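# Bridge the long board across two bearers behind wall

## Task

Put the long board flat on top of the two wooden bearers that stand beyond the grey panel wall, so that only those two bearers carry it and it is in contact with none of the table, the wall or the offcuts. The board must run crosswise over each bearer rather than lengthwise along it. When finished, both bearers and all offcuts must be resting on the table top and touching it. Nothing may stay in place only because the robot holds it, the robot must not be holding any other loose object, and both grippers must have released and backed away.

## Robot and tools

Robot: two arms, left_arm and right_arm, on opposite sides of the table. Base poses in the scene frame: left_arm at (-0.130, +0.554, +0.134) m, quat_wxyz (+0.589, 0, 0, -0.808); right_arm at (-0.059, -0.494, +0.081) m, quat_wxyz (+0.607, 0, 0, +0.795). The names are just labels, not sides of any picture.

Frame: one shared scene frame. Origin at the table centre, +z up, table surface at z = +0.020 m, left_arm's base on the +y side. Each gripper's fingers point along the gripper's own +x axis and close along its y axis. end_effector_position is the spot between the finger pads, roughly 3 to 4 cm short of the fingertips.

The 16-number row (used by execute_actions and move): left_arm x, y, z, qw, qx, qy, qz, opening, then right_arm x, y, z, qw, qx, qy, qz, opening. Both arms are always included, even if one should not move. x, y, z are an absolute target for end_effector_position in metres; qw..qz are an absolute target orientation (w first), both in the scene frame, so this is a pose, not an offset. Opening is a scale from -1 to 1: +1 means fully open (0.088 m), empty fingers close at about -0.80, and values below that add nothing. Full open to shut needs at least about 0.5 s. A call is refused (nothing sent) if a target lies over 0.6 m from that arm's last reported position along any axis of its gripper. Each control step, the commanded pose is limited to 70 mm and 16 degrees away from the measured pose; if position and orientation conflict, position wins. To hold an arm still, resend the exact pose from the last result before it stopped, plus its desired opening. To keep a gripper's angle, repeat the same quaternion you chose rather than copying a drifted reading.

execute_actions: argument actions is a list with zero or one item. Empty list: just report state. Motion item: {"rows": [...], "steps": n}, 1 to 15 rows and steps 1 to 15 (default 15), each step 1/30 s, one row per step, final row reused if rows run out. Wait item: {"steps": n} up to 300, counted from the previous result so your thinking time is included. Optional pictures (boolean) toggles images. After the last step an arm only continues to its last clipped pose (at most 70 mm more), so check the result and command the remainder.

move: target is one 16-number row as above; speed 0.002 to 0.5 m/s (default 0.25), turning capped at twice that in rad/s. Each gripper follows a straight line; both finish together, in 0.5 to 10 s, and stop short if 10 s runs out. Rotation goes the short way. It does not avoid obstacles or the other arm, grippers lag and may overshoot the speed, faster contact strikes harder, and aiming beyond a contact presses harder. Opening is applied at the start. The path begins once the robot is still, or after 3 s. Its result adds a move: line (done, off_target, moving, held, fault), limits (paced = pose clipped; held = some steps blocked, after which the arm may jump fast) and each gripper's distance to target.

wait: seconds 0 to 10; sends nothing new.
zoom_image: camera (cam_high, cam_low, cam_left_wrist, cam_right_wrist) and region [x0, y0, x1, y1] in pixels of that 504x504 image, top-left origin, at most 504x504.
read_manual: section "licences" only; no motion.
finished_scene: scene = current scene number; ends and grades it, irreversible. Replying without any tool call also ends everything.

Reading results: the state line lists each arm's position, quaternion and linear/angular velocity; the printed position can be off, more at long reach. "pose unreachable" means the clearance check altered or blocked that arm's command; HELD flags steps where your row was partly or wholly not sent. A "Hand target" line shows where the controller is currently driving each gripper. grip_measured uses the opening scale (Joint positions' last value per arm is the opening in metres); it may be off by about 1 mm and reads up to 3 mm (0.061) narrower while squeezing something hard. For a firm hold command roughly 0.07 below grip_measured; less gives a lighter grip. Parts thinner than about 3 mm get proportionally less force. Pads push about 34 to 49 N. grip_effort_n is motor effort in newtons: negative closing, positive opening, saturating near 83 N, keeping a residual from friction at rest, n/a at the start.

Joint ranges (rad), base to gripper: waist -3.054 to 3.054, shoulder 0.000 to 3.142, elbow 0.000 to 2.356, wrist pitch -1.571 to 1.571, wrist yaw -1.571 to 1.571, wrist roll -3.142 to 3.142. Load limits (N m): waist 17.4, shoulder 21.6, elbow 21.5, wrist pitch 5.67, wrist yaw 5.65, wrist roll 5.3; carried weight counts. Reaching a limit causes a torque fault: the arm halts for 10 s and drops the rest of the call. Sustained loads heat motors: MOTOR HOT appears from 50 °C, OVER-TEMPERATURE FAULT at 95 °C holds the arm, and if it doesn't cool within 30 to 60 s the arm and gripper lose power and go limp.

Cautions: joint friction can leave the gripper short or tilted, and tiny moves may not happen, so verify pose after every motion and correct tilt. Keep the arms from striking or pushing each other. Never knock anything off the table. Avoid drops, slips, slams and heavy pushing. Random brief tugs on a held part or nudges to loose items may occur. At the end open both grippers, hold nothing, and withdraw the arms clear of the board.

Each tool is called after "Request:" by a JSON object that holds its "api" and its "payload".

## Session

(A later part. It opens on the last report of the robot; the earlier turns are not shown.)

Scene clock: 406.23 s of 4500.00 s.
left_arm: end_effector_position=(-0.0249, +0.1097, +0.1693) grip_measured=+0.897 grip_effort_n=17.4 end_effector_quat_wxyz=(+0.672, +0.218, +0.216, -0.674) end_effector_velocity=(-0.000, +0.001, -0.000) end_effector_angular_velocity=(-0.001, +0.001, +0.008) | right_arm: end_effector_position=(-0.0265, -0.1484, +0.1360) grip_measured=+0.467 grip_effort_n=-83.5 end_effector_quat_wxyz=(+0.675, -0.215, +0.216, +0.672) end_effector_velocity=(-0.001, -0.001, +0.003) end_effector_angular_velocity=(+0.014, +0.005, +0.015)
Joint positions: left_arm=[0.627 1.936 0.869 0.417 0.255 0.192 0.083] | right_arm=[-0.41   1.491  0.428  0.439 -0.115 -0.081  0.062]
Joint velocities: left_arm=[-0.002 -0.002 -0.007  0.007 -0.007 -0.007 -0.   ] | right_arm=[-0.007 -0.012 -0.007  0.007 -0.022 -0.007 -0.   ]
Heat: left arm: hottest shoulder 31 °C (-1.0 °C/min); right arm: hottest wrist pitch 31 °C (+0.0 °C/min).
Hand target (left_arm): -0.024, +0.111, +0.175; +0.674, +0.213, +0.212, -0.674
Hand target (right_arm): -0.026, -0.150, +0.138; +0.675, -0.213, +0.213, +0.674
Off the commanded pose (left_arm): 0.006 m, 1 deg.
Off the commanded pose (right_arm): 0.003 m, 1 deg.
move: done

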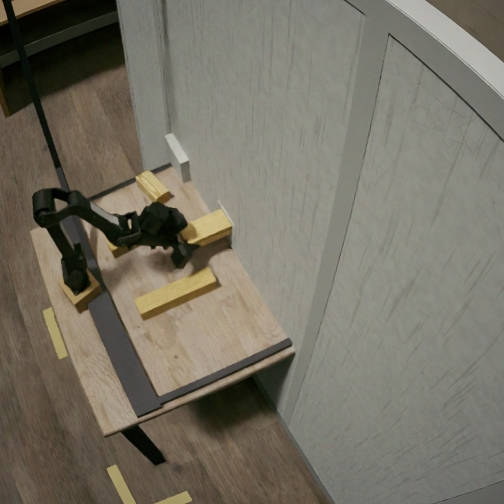

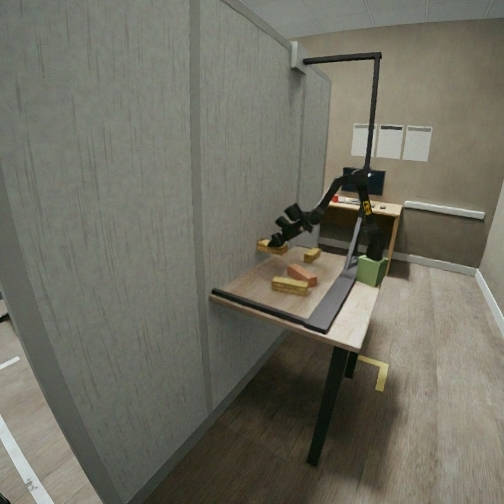

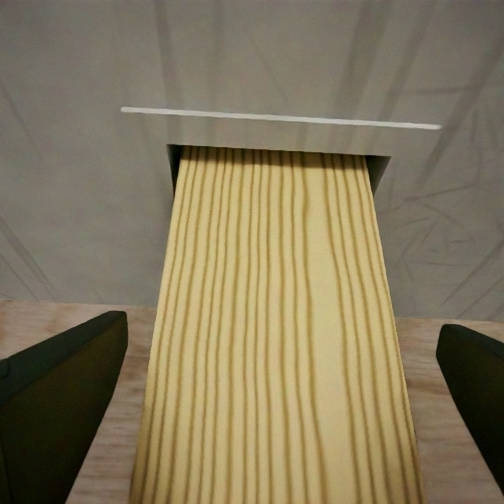

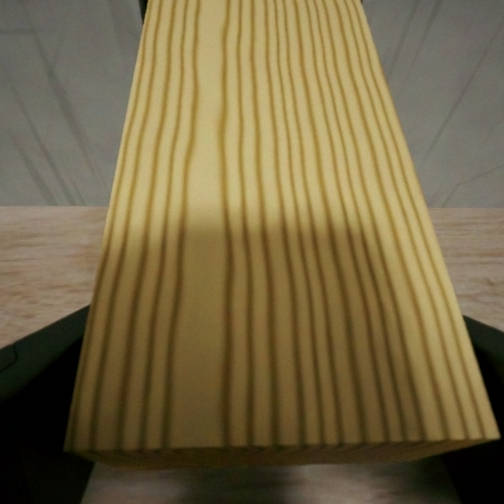

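Request:
{"api": "move", "payload": {"target": [-0.022,0.085,0.158,0.6744,0.2126,0.2126,-0.6744,1,-0.028,-0.23,0.142,0.6744,-0.2126,0.2126,0.6744,0.36], "speed": 0.06}}

Scene clock: 410.97 s of 4500.00 s.
left_arm: end_effector_position=(-0.0214, +0.0867, +0.1629) grip_measured=+0.991 grip_effort_n=17.4 end_effector_quat_wxyz=(+0.675, +0.211, +0.209, -0.675) end_effector_velocity=(+0.002, +0.001, -0.001) end_effector_angular_velocity=(+0.011, -0.004, +0.020) | right_arm: end_effector_position=(-0.0273, -0.2305, +0.1381) grip_measured=+0.467 grip_effort_n=-83.5 end_effector_quat_wxyz=(+0.674, -0.217, +0.220, +0.671) end_effector_velocity=(-0.002, -0.003, -0.001) end_effector_angular_velocity=(-0.014, -0.001, +0.023)
Joint positions: left_arm=[0.617 2.024 0.95  0.448 0.249 0.18  0.088] | right_arm=[-0.485  1.028  0.18   0.209 -0.174 -0.124  0.062]
Joint velocities: left_arm=[-0.002 -0.002 -0.002 -0.007 -0.022 -0.007  0.   ] | right_arm=[-0.007 -0.017  0.002 -0.037 -0.022 -0.022 -0.   ]
Heat: left arm: hottest shoulder 31 °C (-1.0 °C/min); right arm: hottest wrist pitch 31 °C (-1.0 °C/min).
Hand target (left_arm): -0.022, +0.085, +0.158; +0.674, +0.212, +0.212, -0.674
Hand target (right_arm): -0.027, -0.230, +0.142; +0.675, -0.213, +0.212, +0.674
Off the commanded pose (left_arm): 0.005 m, 0 deg.
Off the commanded pose (right_arm): 0.004 m, 1 deg.
move: done

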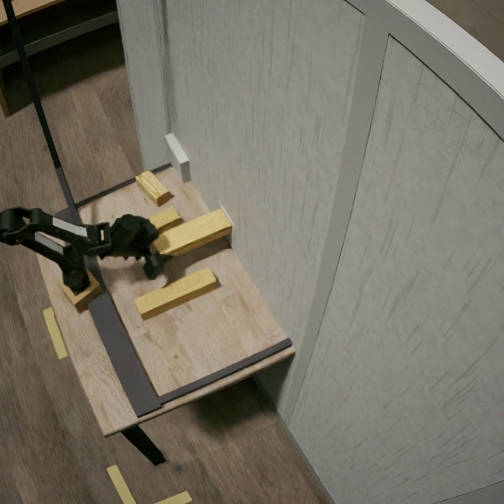

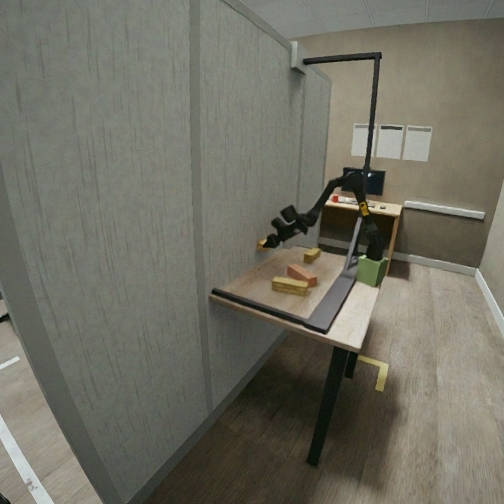

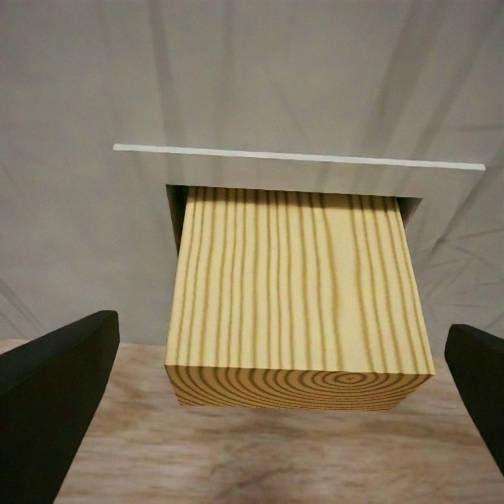

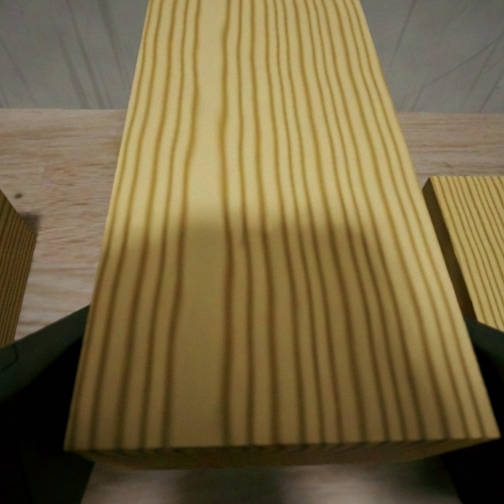

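Request:
{"api": "move", "payload": {"target": [-0.025,0.061,0.134,0.6744,0.2126,0.2126,-0.6744,1,-0.028,-0.23,0.142,0.6744,-0.2126,0.2126,0.6744,0.36], "speed": 0.04}}

Scene clock: 418.20 s of 4500.00 s.
left_arm: end_effector_position=(-0.0244, +0.0625, +0.1396) grip_measured=+0.991 grip_effort_n=17.4 end_effector_quat_wxyz=(+0.675, +0.211, +0.209, -0.675) end_effector_velocity=(+0.003, -0.003, +0.001) end_effector_angular_velocity=(+0.001, -0.007, +0.020) | right_arm: end_effector_position=(-0.0275, -0.2310, +0.1382) grip_measured=+0.467 grip_effort_n=-83.5 end_effector_quat_wxyz=(+0.674, -0.217, +0.220, +0.671) end_effector_velocity=(-0.000, +0.000, +0.002) end_effector_angular_velocity=(+0.003, +0.010, -0.001)
Joint positions: left_arm=[0.591 2.154 1.041 0.491 0.228 0.164 0.088] | right_arm=[-0.485  1.023  0.18   0.204 -0.174 -0.125  0.062]
Joint velocities: left_arm=[-0.002  0.002  0.012 -0.007 -0.022 -0.007 -0.   ] | right_arm=[-0.002 -0.007  0.002 -0.007 -0.007  0.007 -0.   ]
Heat: left arm: hottest shoulder 31 °C (+0.0 °C/min); right arm: hottest wrist pitch 31 °C (-1.0 °C/min).
Hand target (left_arm): -0.025, +0.061, +0.134; +0.674, +0.213, +0.213, -0.675
Hand target (right_arm): -0.028, -0.230, +0.142; +0.674, -0.213, +0.213, +0.675
Off the commanded pose (left_arm): 0.006 m, 0 deg.
Off the commanded pose (right_arm): 0.004 m, 1 deg.
After step 90, 2.97 s passed at rest.
move: done

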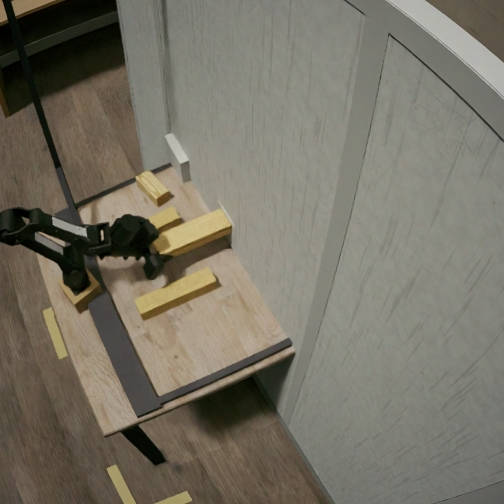

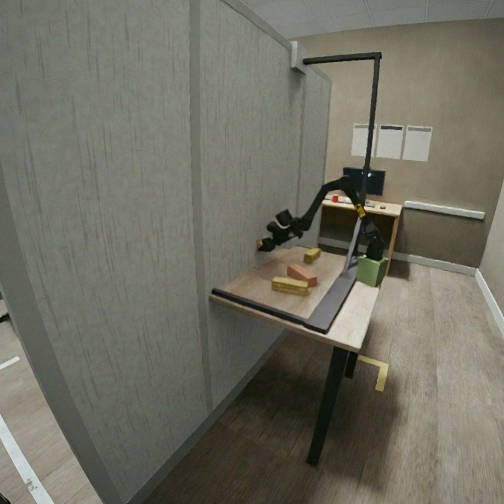

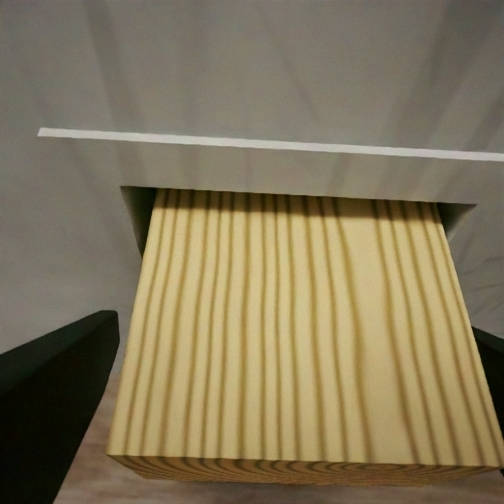

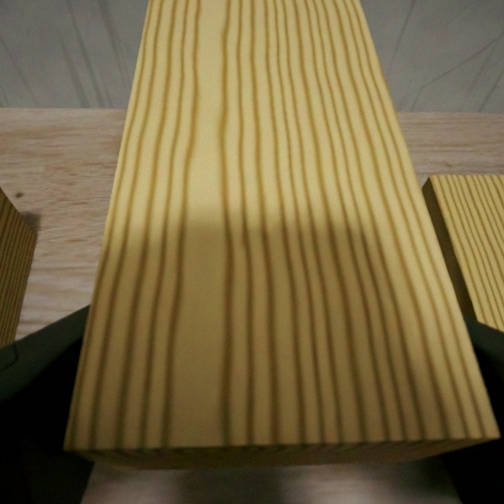

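Request:
{"api": "execute_actions", "payload": {"actions": [{"rows":[[-0.026,0.061,0.133,0.6744,0.2126,0.2126,-0.6744,0.36,-0.028,-0.23,0.142,0.6744,-0.2126,0.2126,0.6744,0.36]],"steps":13}], "pictures": false}}

Request:
{"api": "execute_actions", "payload": {"actions": [{"rows":[[-0.026,0.061,0.133,0.6744,0.2126,0.2126,-0.6744,0.36,-0.028,-0.23,0.140,0.6744,-0.2126,0.2126,0.6744,1]],"steps":8}], "pictures": false}}

Request:
{"api": "move", "payload": {"target": [-0.026,0.061,0.133,0.6744,0.2126,0.2126,-0.6744,0.36,-0.028,-0.20,0.165,0.612,-0.354,0.354,0.612,1], "speed": 0.2}}

Request:
{"api": "move", "payload": {"target": [-0.026,0.061,0.133,0.6744,0.2126,0.2126,-0.6744,0.36,-0.028,-0.079,0.136,0.612,-0.354,0.354,0.612,1], "speed": 0.12}}

Request:
{"api": "zoom_image", "payload": {"camera": "cam_high", "region": [130, 160, 260, 290]}}

Scene clock: 427.33 s of 4500.00 s.
left_arm: end_effector_position=(-0.0247, +0.0618, +0.1394) grip_measured=+0.473 grip_effort_n=-83.5 end_effector_quat_wxyz=(+0.676, +0.211, +0.208, -0.675) end_effector_velocity=(-0.001, +0.004, -0.005) end_effector_angular_velocity=(+0.027, +0.009, +0.008) | right_arm: end_effector_position=(-0.0276, -0.2313, +0.1379) grip_measured=+0.467 grip_effort_n=-83.5 end_effector_quat_wxyz=(+0.674, -0.217, +0.220, +0.671) end_effector_velocity=(-0.000, -0.000, +0.000) end_effector_angular_velocity=(-0.001, +0.011, -0.001)
Joint positions: left_arm=[0.589 2.156 1.041 0.496 0.225 0.163 0.062] | right_arm=[-0.485  1.022  0.179  0.203 -0.174 -0.125  0.062]
Joint velocities: left_arm=[-0.002 -0.002 -0.007 -0.022 -0.007 -0.007 -0.   ] | right_arm=[-0.002 -0.002  0.002 -0.007 -0.007  0.007 -0.   ]
Heat: left arm: hottest shoulder 31 °C (+0.0 °C/min); right arm: hottest wrist pitch 32 °C (+0.0 °C/min).
Hand target (left_arm): -0.026, +0.061, +0.133; +0.674, +0.213, +0.213, -0.674
Hand target (right_arm): -0.028, -0.230, +0.142; +0.674, -0.213, +0.213, +0.674
Off the commanded pose (left_arm): 0.007 m, 1 deg.
Off the commanded pose (right_arm): 0.004 m, 1 deg.
Steps of this call (steps 1 to 90: nothing new was sent; then 5.70 s passed at rest; steps 91 to 103: all 13 steps of this action). Readings (end_effector_position):
91: left_arm (-0.0242, +0.0622, +0.1397) | right_arm (-0.0275, -0.2310, +0.1382)
92: left_arm (-0.0243, +0.0620, +0.1396) | right_arm (-0.0275, -0.2310, +0.1382)
94: left_arm (-0.0246, +0.0619, +0.1394) | right_arm (-0.0275, -0.2310, +0.1382)
98: left_arm (-0.0247, +0.0618, +0.1394) | right_arm (-0.0276, -0.2312, +0.1380)
103: the state above

Scene clock: 427.60 s of 4500.00 s.
left_arm: end_effector_position=(-0.0248, +0.0617, +0.1394) grip_measured=+0.473 grip_effort_n=-83.5 end_effector_quat_wxyz=(+0.676, +0.211, +0.208, -0.675) end_effector_velocity=(-0.002, -0.000, +0.001) end_effector_angular_velocity=(+0.001, -0.001, -0.013) | right_arm: end_effector_position=(-0.0271, -0.2292, +0.1409) grip_measured=+0.946 grip_effort_n=14.7 end_effector_quat_wxyz=(+0.676, -0.212, +0.213, +0.673) end_effector_velocity=(-0.000, +0.000, +0.001) end_effector_angular_velocity=(+0.008, -0.003, +0.008)
Joint positions: left_arm=[0.588 2.156 1.041 0.496 0.223 0.162 0.062] | right_arm=[-0.485  1.022  0.178  0.222 -0.174 -0.125  0.085]
Joint velocities: left_arm=[-0.002 -0.002  0.002 -0.007  0.007  0.007 -0.   ] | right_arm=[-0.002 -0.002 -0.002  0.007 -0.007 -0.007  0.022]
Heat: left arm: hottest shoulder 31 °C (+0.0 °C/min); right arm: hottest wrist pitch 32 °C (+0.0 °C/min).
Hand target (left_arm): -0.026, +0.061, +0.133; +0.674, +0.213, +0.213, -0.674
Hand target (right_arm): -0.028, -0.230, +0.140; +0.674, -0.213, +0.213, +0.674
Off the commanded pose (left_arm): 0.007 m, 1 deg.
Off the commanded pose (right_arm): 0.001 m, 0 deg.
Steps of this call (steps 1 to 8: all 8 steps of this action). Readings (end_effector_position):
1: left_arm (-0.0247, +0.0617, +0.1394) | right_arm (-0.0275, -0.2310, +0.1384)
2: left_arm (-0.0248, +0.0616, +0.1395) | right_arm (-0.0274, -0.2303, +0.1393)
4: left_arm (-0.0248, +0.0616, +0.1394) | right_arm (-0.0272, -0.2294, +0.1405)
8: the state above

Scene clock: 429.50 s of 4500.00 s.
left_arm: end_effector_position=(-0.0248, +0.0617, +0.1394) grip_measured=+0.473 grip_effort_n=-83.5 end_effector_quat_wxyz=(+0.676, +0.211, +0.208, -0.675) end_effector_velocity=(-0.001, +0.001, -0.002) end_effector_angular_velocity=(+0.018, -0.005, -0.001) | right_arm: end_effector_position=(-0.0284, -0.2027, +0.1631) grip_measured=+0.985 grip_effort_n=14.7 end_effector_quat_wxyz=(+0.611, -0.354, +0.355, +0.612) end_effector_velocity=(-0.001, -0.003, -0.002) end_effector_angular_velocity=(-0.021, -0.001, +0.020)
Joint positions: left_arm=[0.588 2.156 1.041 0.496 0.223 0.162 0.062] | right_arm=[-0.41   1.295  0.706 -0.466 -0.073 -0.124  0.087]
Joint velocities: left_arm=[-0.002 -0.002  0.002 -0.022 -0.007  0.007  0.   ] | right_arm=[-0.002  0.002  0.002 -0.022 -0.007 -0.022 -0.   ]
Heat: left arm: hottest shoulder 31 °C (+0.0 °C/min); right arm: hottest wrist pitch 31 °C (-1.0 °C/min).
Hand target (left_arm): -0.026, +0.061, +0.133; +0.674, +0.213, +0.213, -0.674
Hand target (right_arm): -0.028, -0.200, +0.165; +0.613, -0.353, +0.355, +0.611
Off the commanded pose (left_arm): 0.007 m, 1 deg.
Off the commanded pose (right_arm): 0.003 m, 0 deg.
move: done

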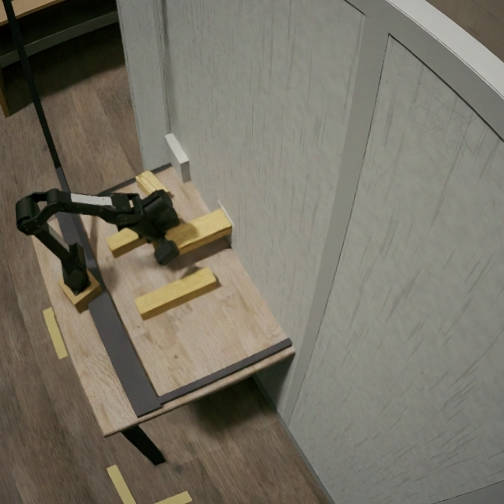

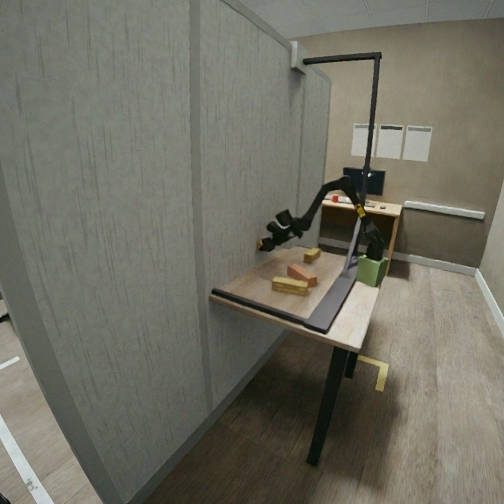

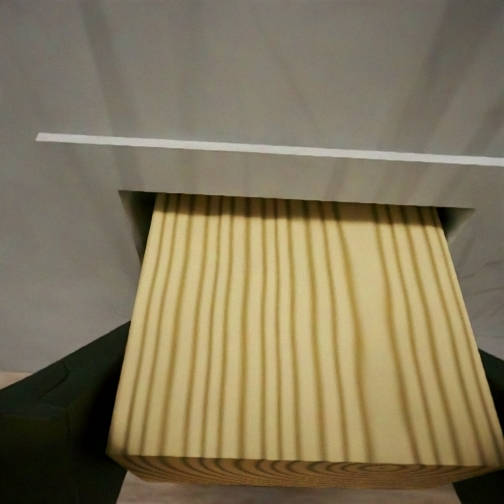

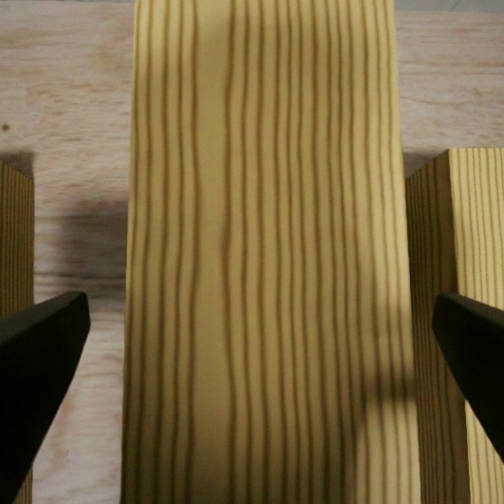

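Scene clock: 431.00 s of 4500.00 s.
left_arm: end_effector_position=(-0.0248, +0.0617, +0.1394) grip_measured=+0.473 grip_effort_n=-83.5 end_effector_quat_wxyz=(+0.676, +0.211, +0.208, -0.675) end_effector_velocity=(-0.003, +0.001, -0.001) end_effector_angular_velocity=(+0.006, +0.000, -0.013) | right_arm: end_effector_position=(-0.0286, -0.0817, +0.1379) grip_measured=+0.985 grip_effort_n=14.2 end_effector_quat_wxyz=(+0.611, -0.354, +0.353, +0.614) end_effector_velocity=(-0.000, +0.001, +0.001) end_effector_angular_velocity=(-0.002, -0.004, +0.020)
Joint positions: left_arm=[0.588 2.156 1.041 0.496 0.223 0.162 0.062] | right_arm=[-0.358  1.8    1.087 -0.335 -0.05  -0.084  0.087]
Joint velocities: left_arm=[-0.002 -0.002 -0.002 -0.007  0.007  0.007 -0.   ] | right_arm=[-0.002  0.002  0.007 -0.007 -0.007 -0.022 -0.   ]
Heat: left arm: hottest shoulder 31 °C (+0.0 °C/min); right arm: hottest wrist pitch 31 °C (-1.0 °C/min).
Hand target (left_arm): -0.026, +0.061, +0.133; +0.674, +0.213, +0.213, -0.674
Hand target (right_arm): -0.029, -0.079, +0.137; +0.612, -0.354, +0.354, +0.612
Off the commanded pose (left_arm): 0.007 m, 1 deg.
Off the commanded pose (right_arm): 0.003 m, 0 deg.
move: done

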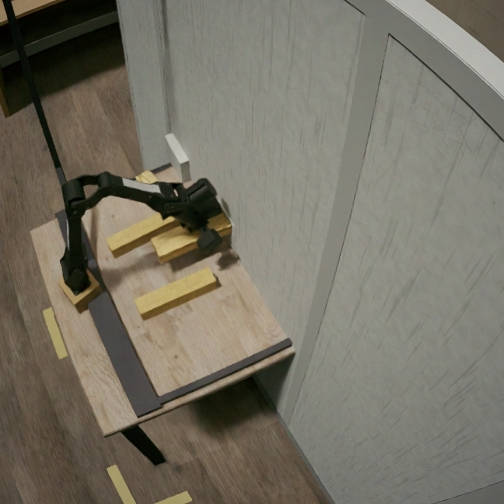

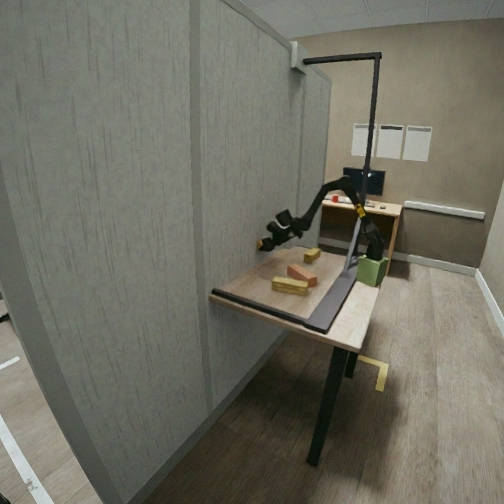

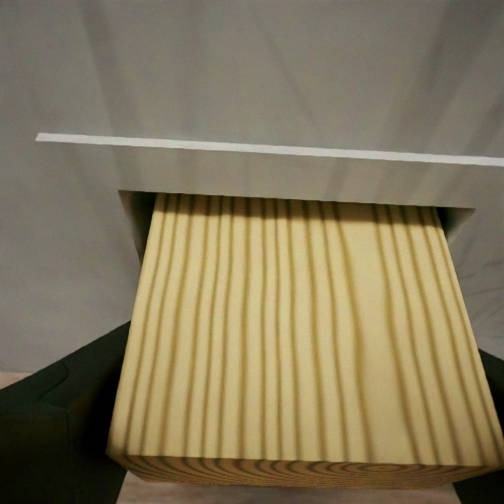

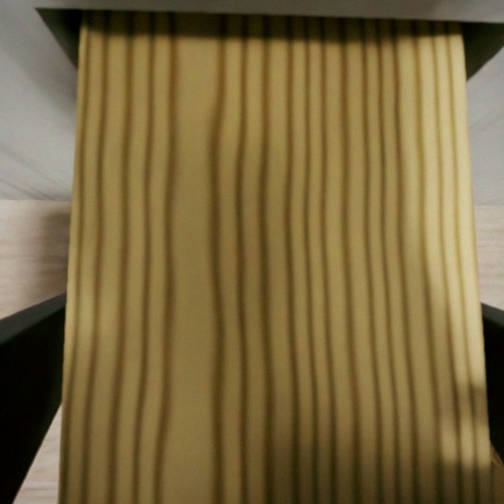

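Region (130, 160, 260, 290) of cam_high's 504x504 image, scaled by 3.877, with more detail than that image has.

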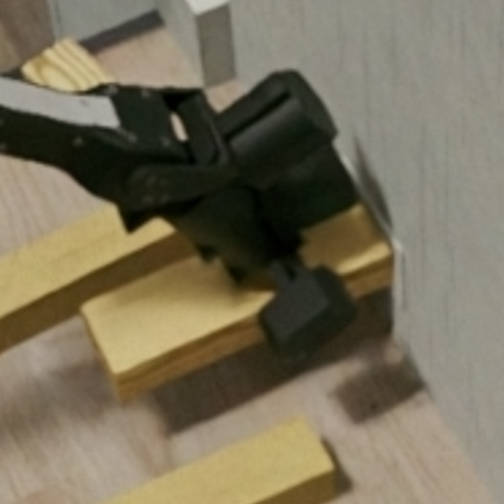

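Request:
{"api": "execute_actions", "payload": {"actions": [{"rows":[[-0.026,0.061,0.135,0.6744,0.2126,0.2126,-0.6744,0.36,-0.027,-0.079,0.136,0.612,-0.354,0.354,0.612,0.36]],"steps":13}], "pictures": false}}

Request:
{"api": "execute_actions", "payload": {"actions": [{"rows":[[-0.025,0.063,0.139,0.6744,0.2126,0.2126,-0.6744,1,-0.027,-0.080,0.140,0.612,-0.354,0.354,0.612,0.36]],"steps":8}], "pictures": false}}

Request:
{"api": "move", "payload": {"target": [-0.06,0.2,0.2,0.6744,0.2126,0.2126,-0.6744,1,-0.028,-0.21,0.147,0.612,-0.354,0.354,0.612,0.36], "speed": 0.08}}

Scene clock: 438.17 s of 4500.00 s.
left_arm: end_effector_position=(-0.0246, +0.0618, +0.1391) grip_measured=+0.473 grip_effort_n=-83.5 end_effector_quat_wxyz=(+0.676, +0.212, +0.209, -0.674) end_effector_velocity=(-0.003, +0.003, -0.003) end_effector_angular_velocity=(+0.020, +0.016, -0.004) | right_arm: end_effector_position=(-0.0290, -0.0819, +0.1372) grip_measured=+0.467 grip_effort_n=-83.5 end_effector_quat_wxyz=(+0.610, -0.354, +0.354, +0.614) end_effector_velocity=(+0.002, -0.002, -0.001) end_effector_angular_velocity=(-0.008, -0.009, +0.000)
Joint positions: left_arm=[0.588 2.156 1.042 0.494 0.222 0.162 0.062] | right_arm=[-0.358  1.802  1.087 -0.337 -0.051 -0.083  0.062]
Joint velocities: left_arm=[-0.002 -0.002 -0.002 -0.022  0.007 -0.007 -0.   ] | right_arm=[-0.002 -0.002 -0.002 -0.007  0.007 -0.007 -0.   ]
Heat: left arm: hottest shoulder 31 °C (+1.0 °C/min); right arm: hottest wrist pitch 30 °C (-2.0 °C/min).
Hand target (left_arm): -0.026, +0.061, +0.135; +0.674, +0.212, +0.213, -0.674
Hand target (right_arm): -0.027, -0.079, +0.136; +0.612, -0.354, +0.354, +0.612
Off the commanded pose (left_arm): 0.004 m, 1 deg.
Off the commanded pose (right_arm): 0.004 m, 0 deg.
Steps of this call (steps 1 to 90: nothing new was sent; then 3.73 s passed at rest; steps 91 to 103: all 13 steps of this action). Readings (end_effector_position):
91: left_arm (-0.0248, +0.0617, +0.1394) | right_arm (-0.0286, -0.0817, +0.1377)
92: left_arm (-0.0248, +0.0617, +0.1393) | right_arm (-0.0286, -0.0817, +0.1375)
94: left_arm (-0.0248, +0.0618, +0.1392) | right_arm (-0.0286, -0.0818, +0.1374)
98: left_arm (-0.0246, +0.0618, +0.1391) | right_arm (-0.0290, -0.0819, +0.1372)
103: the state above

Scene clock: 438.43 s of 4500.00 s.
left_arm: end_effector_position=(-0.0251, +0.0630, +0.1374) grip_measured=+0.951 grip_effort_n=17.4 end_effector_quat_wxyz=(+0.675, +0.214, +0.213, -0.674) end_effector_velocity=(-0.005, -0.001, +0.000) end_effector_angular_velocity=(-0.013, -0.005, -0.017) | right_arm: end_effector_position=(-0.0290, -0.0824, +0.1376) grip_measured=+0.467 grip_effort_n=-83.5 end_effector_quat_wxyz=(+0.609, -0.356, +0.355, +0.614) end_effector_velocity=(-0.002, -0.000, +0.003) end_effector_angular_velocity=(-0.007, +0.003, +0.012)
Joint positions: left_arm=[0.588 2.156 1.042 0.483 0.223 0.162 0.086] | right_arm=[-0.358  1.802  1.091 -0.345 -0.051 -0.083  0.062]
Joint velocities: left_arm=[-0.007  0.002 -0.007  0.022  0.007  0.007  0.022] | right_arm=[ 0.002 -0.002  0.012 -0.022 -0.007 -0.007 -0.   ]
Heat: left arm: hottest shoulder 31 °C (+1.0 °C/min); right arm: hottest wrist pitch 30 °C (-2.0 °C/min).
Hand target (left_arm): -0.025, +0.063, +0.139; +0.674, +0.213, +0.213, -0.674
Hand target (right_arm): -0.027, -0.080, +0.140; +0.612, -0.354, +0.354, +0.612
Off the commanded pose (left_arm): 0.002 m, 0 deg.
Off the commanded pose (right_arm): 0.004 m, 0 deg.
Steps of this call (steps 1 to 8: all 8 steps of this action). Readings (end_effector_position):
1: left_arm (-0.0247, +0.0619, +0.1389) | right_arm (-0.0290, -0.0817, +0.1376)
2: left_arm (-0.0248, +0.0624, +0.1383) | right_arm (-0.0290, -0.0818, +0.1376)
4: left_arm (-0.0250, +0.0629, +0.1375) | right_arm (-0.0290, -0.0823, +0.1375)
8: the state above

Scene clock: 441.07 s of 4500.00 s.
left_arm: end_effector_position=(-0.0603, +0.1981, +0.1973) grip_measured=+0.991 grip_effort_n=17.4 end_effector_quat_wxyz=(+0.674, +0.213, +0.215, -0.674) end_effector_velocity=(-0.002, +0.005, -0.004) end_effector_angular_velocity=(+0.020, +0.004, -0.008) | right_arm: end_effector_position=(-0.0272, -0.2115, +0.1405) grip_measured=+0.467 grip_effort_n=-83.5 end_effector_quat_wxyz=(+0.609, -0.360, +0.362, +0.606) end_effector_velocity=(-0.001, -0.002, +0.000) end_effector_angular_velocity=(-0.001, -0.004, +0.020)
Joint positions: left_arm=[0.602 1.528 0.512 0.38  0.235 0.168 0.088] | right_arm=[-0.416  1.313  0.632 -0.396 -0.069 -0.127  0.062]
Joint velocities: left_arm=[ 0.002 -0.007 -0.007 -0.022  0.007  0.007 -0.   ] | right_arm=[-0.002 -0.007 -0.002 -0.007 -0.007 -0.022 -0.   ]
Heat: left arm: hottest shoulder 32 °C (+2.0 °C/min); right arm: hottest wrist pitch 30 °C (-2.0 °C/min).
Hand target (left_arm): -0.060, +0.200, +0.199; +0.674, +0.213, +0.212, -0.674
Hand target (right_arm): -0.027, -0.210, +0.146; +0.612, -0.354, +0.354, +0.612
Off the commanded pose (left_arm): 0.003 m, 0 deg.
Off the commanded pose (right_arm): 0.007 m, 1 deg.
move: done

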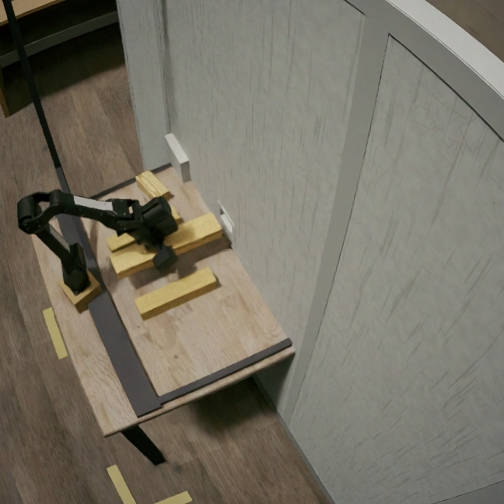

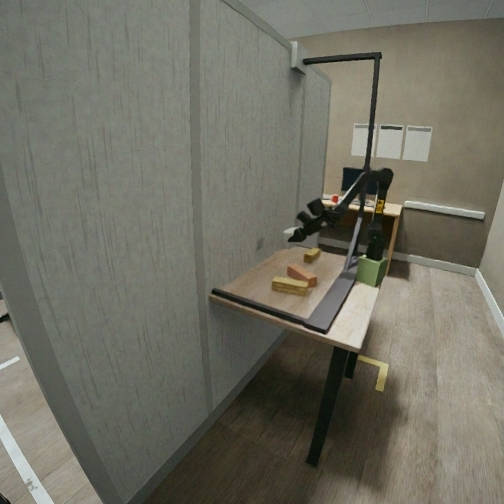

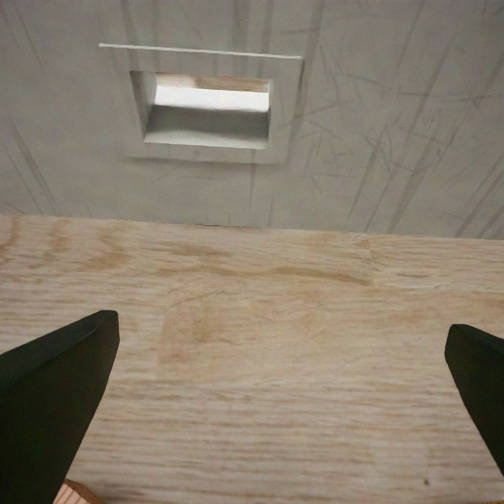

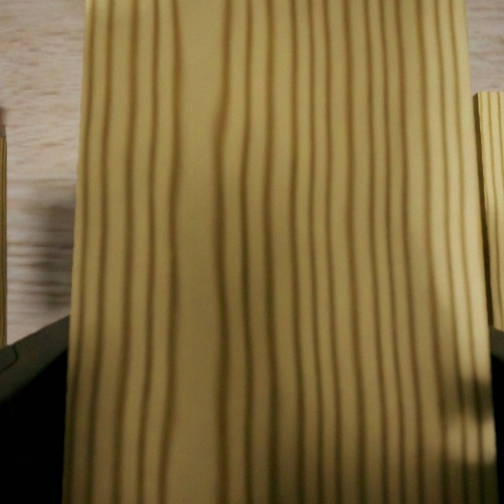

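Request:
{"api": "move", "payload": {"target": [-0.06,0.2,0.2,0.6744,0.2126,0.2126,-0.6744,1,-0.046,-0.235,0.14,0.859,0,0.511,0,0.36], "speed": 0.25}}

Request:
{"api": "move", "payload": {"target": [-0.06,0.2,0.2,0.6744,0.2126,0.2126,-0.6744,1,-0.046,-0.235,0.108,0.859,0,0.511,0,0.36], "speed": 0.04}}

Request:
{"api": "zoom_image", "payload": {"camera": "cam_high", "region": [80, 160, 250, 330]}}

Scene clock: 450.53 s of 4500.00 s.
left_arm: end_effector_position=(-0.0603, +0.1987, +0.1974) grip_measured=+0.991 grip_effort_n=17.4 end_effector_quat_wxyz=(+0.674, +0.214, +0.216, -0.674) end_effector_velocity=(-0.001, +0.005, -0.007) end_effector_angular_velocity=(+0.032, +0.011, +0.008) | right_arm: end_effector_position=(-0.0445, -0.2396, +0.1365) grip_measured=+0.467 grip_effort_n=-83.5 end_effector_quat_wxyz=(-0.859, +0.004, -0.512, +0.003) end_effector_velocity=(-0.000, -0.006, -0.002) end_effector_angular_velocity=(-0.029, +0.000, -0.005)
Joint positions: left_arm=[0.602 1.525 0.512 0.375 0.236 0.168 0.088] | right_arm=[-0.047  1.663  0.965 -1.     0.481  1.819  0.062]
Joint velocities: left_arm=[-0.002  0.002 -0.007 -0.022 -0.007 -0.007 -0.   ] | right_arm=[ 0.002  0.007 -0.002 -0.022 -0.007  0.007 -0.   ]
Heat: left arm: hottest shoulder 31 °C (+0.0 °C/min); right arm: hottest wrist pitch 29 °C (-3.0 °C/min).
Hand target (left_arm): -0.060, +0.200, +0.200; +0.674, +0.213, +0.213, -0.674
Hand target (right_arm): -0.046, -0.236, +0.139; +0.859, +0.002, +0.512, -0.002
Off the commanded pose (left_arm): 0.003 m, 0 deg.
Off the commanded pose (right_arm): 0.006 m, 1 deg.
After step 90, 2.93 s passed at rest.
move: done

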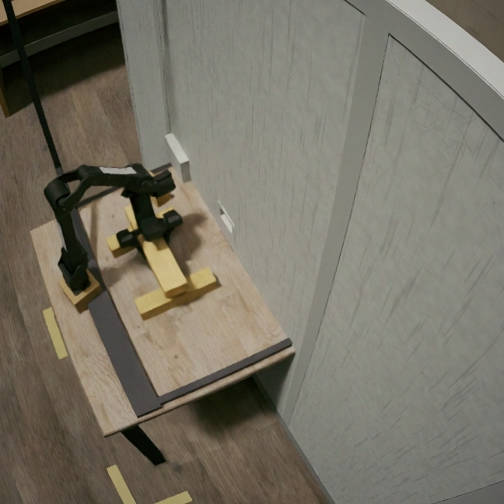

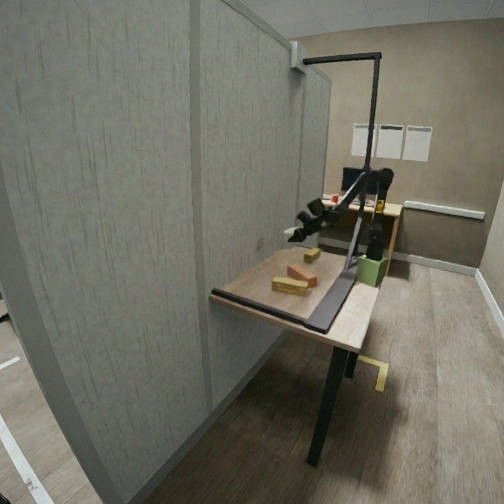

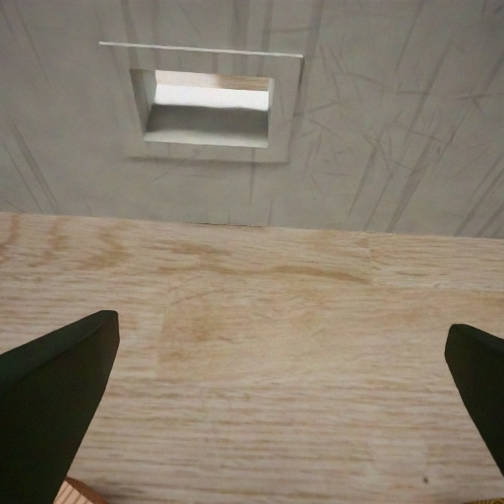

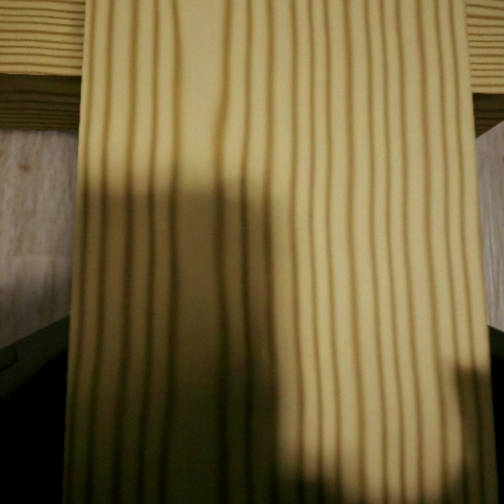

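Scene clock: 451.57 s of 4500.00 s.
left_arm: end_effector_position=(-0.0603, +0.1986, +0.1975) grip_measured=+0.991 grip_effort_n=17.4 end_effector_quat_wxyz=(+0.674, +0.214, +0.216, -0.674) end_effector_velocity=(-0.003, +0.003, -0.004) end_effector_angular_velocity=(+0.022, +0.008, +0.003) | right_arm: end_effector_position=(-0.0459, -0.2344, +0.1093) grip_measured=+0.467 grip_effort_n=-83.5 end_effector_quat_wxyz=(-0.858, -0.002, -0.514, -0.001) end_effector_velocity=(-0.002, -0.000, -0.002) end_effector_angular_velocity=(-0.001, +0.023, +0.002)
Joint positions: left_arm=[0.602 1.525 0.512 0.375 0.236 0.168 0.088] | right_arm=[-0.047  1.726  0.916 -0.873  0.48   1.819  0.062]
Joint velocities: left_arm=[-0.007 -0.002 -0.002 -0.022 -0.007 -0.007 -0.   ] | right_arm=[-0.002 -0.002 -0.002  0.007 -0.022 -0.007 -0.   ]
Heat: left arm: hottest shoulder 31 °C (+0.0 °C/min); right arm: hottest wrist pitch 29 °C (-3.1 °C/min).
Hand target (left_arm): -0.060, +0.200, +0.200; +0.674, +0.213, +0.212, -0.674
Hand target (right_arm): -0.046, -0.235, +0.108; +0.859, -0.000, +0.511, +0.000
Off the commanded pose (left_arm): 0.003 m, 0 deg.
Off the commanded pose (right_arm): 0.001 m, 0 deg.
move: done

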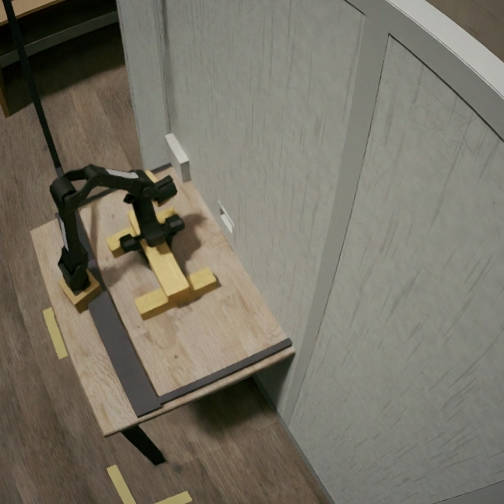

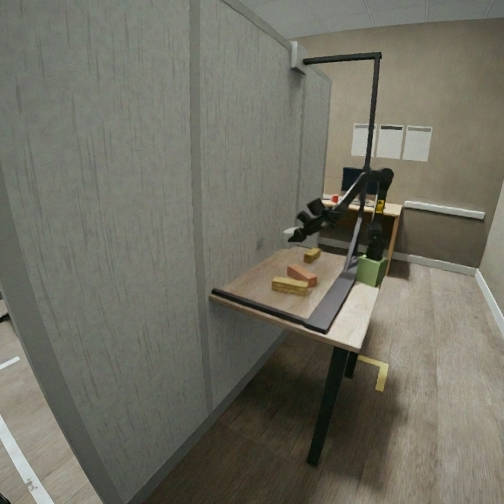

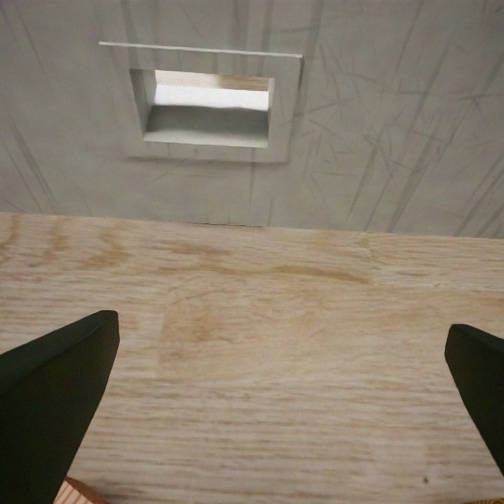

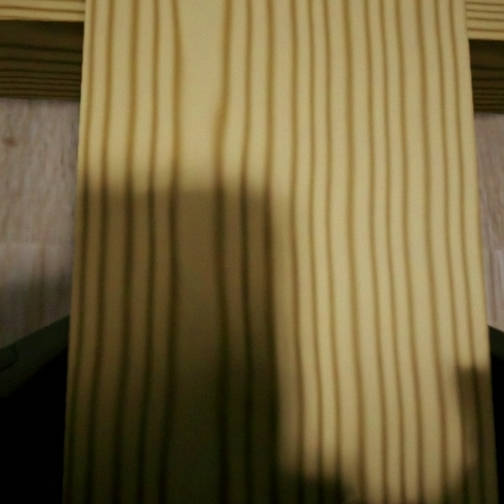

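Region (80, 160, 250, 330) of cam_high's 504x504 image, scaled by 2.965, with more detail than that image has.

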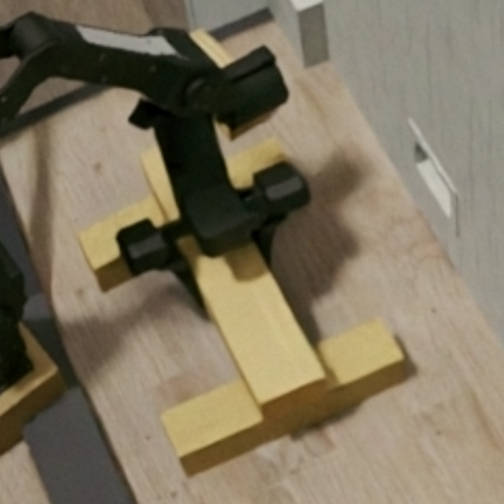

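Request:
{"api": "move", "payload": {"target": [-0.06,0.2,0.2,0.6744,0.2126,0.2126,-0.6744,1,-0.048,-0.235,0.088,0.859,0,0.511,0,0.36], "speed": 0.015}}

Scene clock: 454.83 s of 4500.00 s.
left_arm: end_effector_position=(-0.0603, +0.1986, +0.1975) grip_measured=+0.991 grip_effort_n=17.4 end_effector_quat_wxyz=(+0.674, +0.214, +0.216, -0.674) end_effector_velocity=(+0.000, -0.000, +0.001) end_effector_angular_velocity=(-0.006, -0.000, +0.008) | right_arm: end_effector_position=(-0.0473, -0.2319, +0.0963) grip_measured=+0.467 grip_effort_n=-83.5 end_effector_quat_wxyz=(+0.859, +0.007, +0.512, +0.005) end_effector_velocity=(+0.002, -0.004, -0.001) end_effector_angular_velocity=(-0.017, +0.004, -0.002)
Joint positions: left_arm=[0.602 1.525 0.512 0.375 0.236 0.168 0.088] | right_arm=[-0.04   1.758  0.89  -0.806  0.487  1.825  0.062]
Joint velocities: left_arm=[-0.002 -0.002 -0.002  0.007 -0.007 -0.007 -0.   ] | right_arm=[-0.007 -0.002 -0.007 -0.007 -0.007 -0.007 -0.   ]
Heat: left arm: hottest shoulder 31 °C (+0.0 °C/min); right arm: hottest wrist pitch 29 °C (-2.0 °C/min).
Hand target (left_arm): -0.060, +0.200, +0.200; +0.674, +0.213, +0.212, -0.674
Hand target (right_arm): -0.048, -0.235, +0.088; +0.859, +0.000, +0.511, -0.000
Off the commanded pose (left_arm): 0.003 m, 0 deg.
Off the commanded pose (right_arm): 0.009 m, 1 deg.
move: off_target (right_arm)

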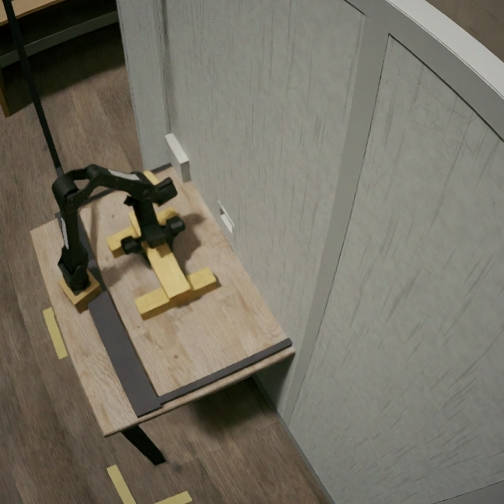

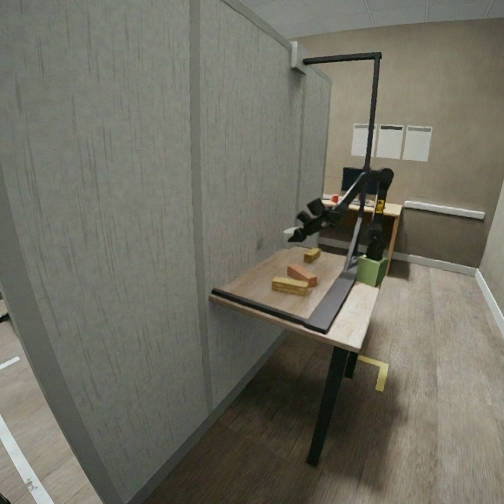

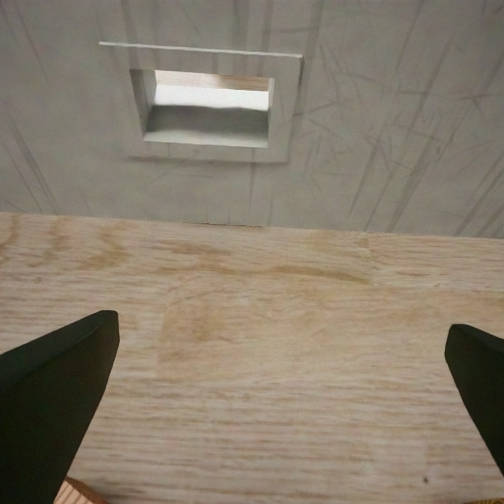

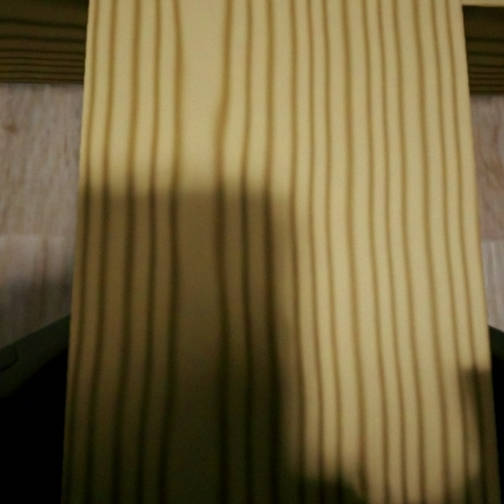

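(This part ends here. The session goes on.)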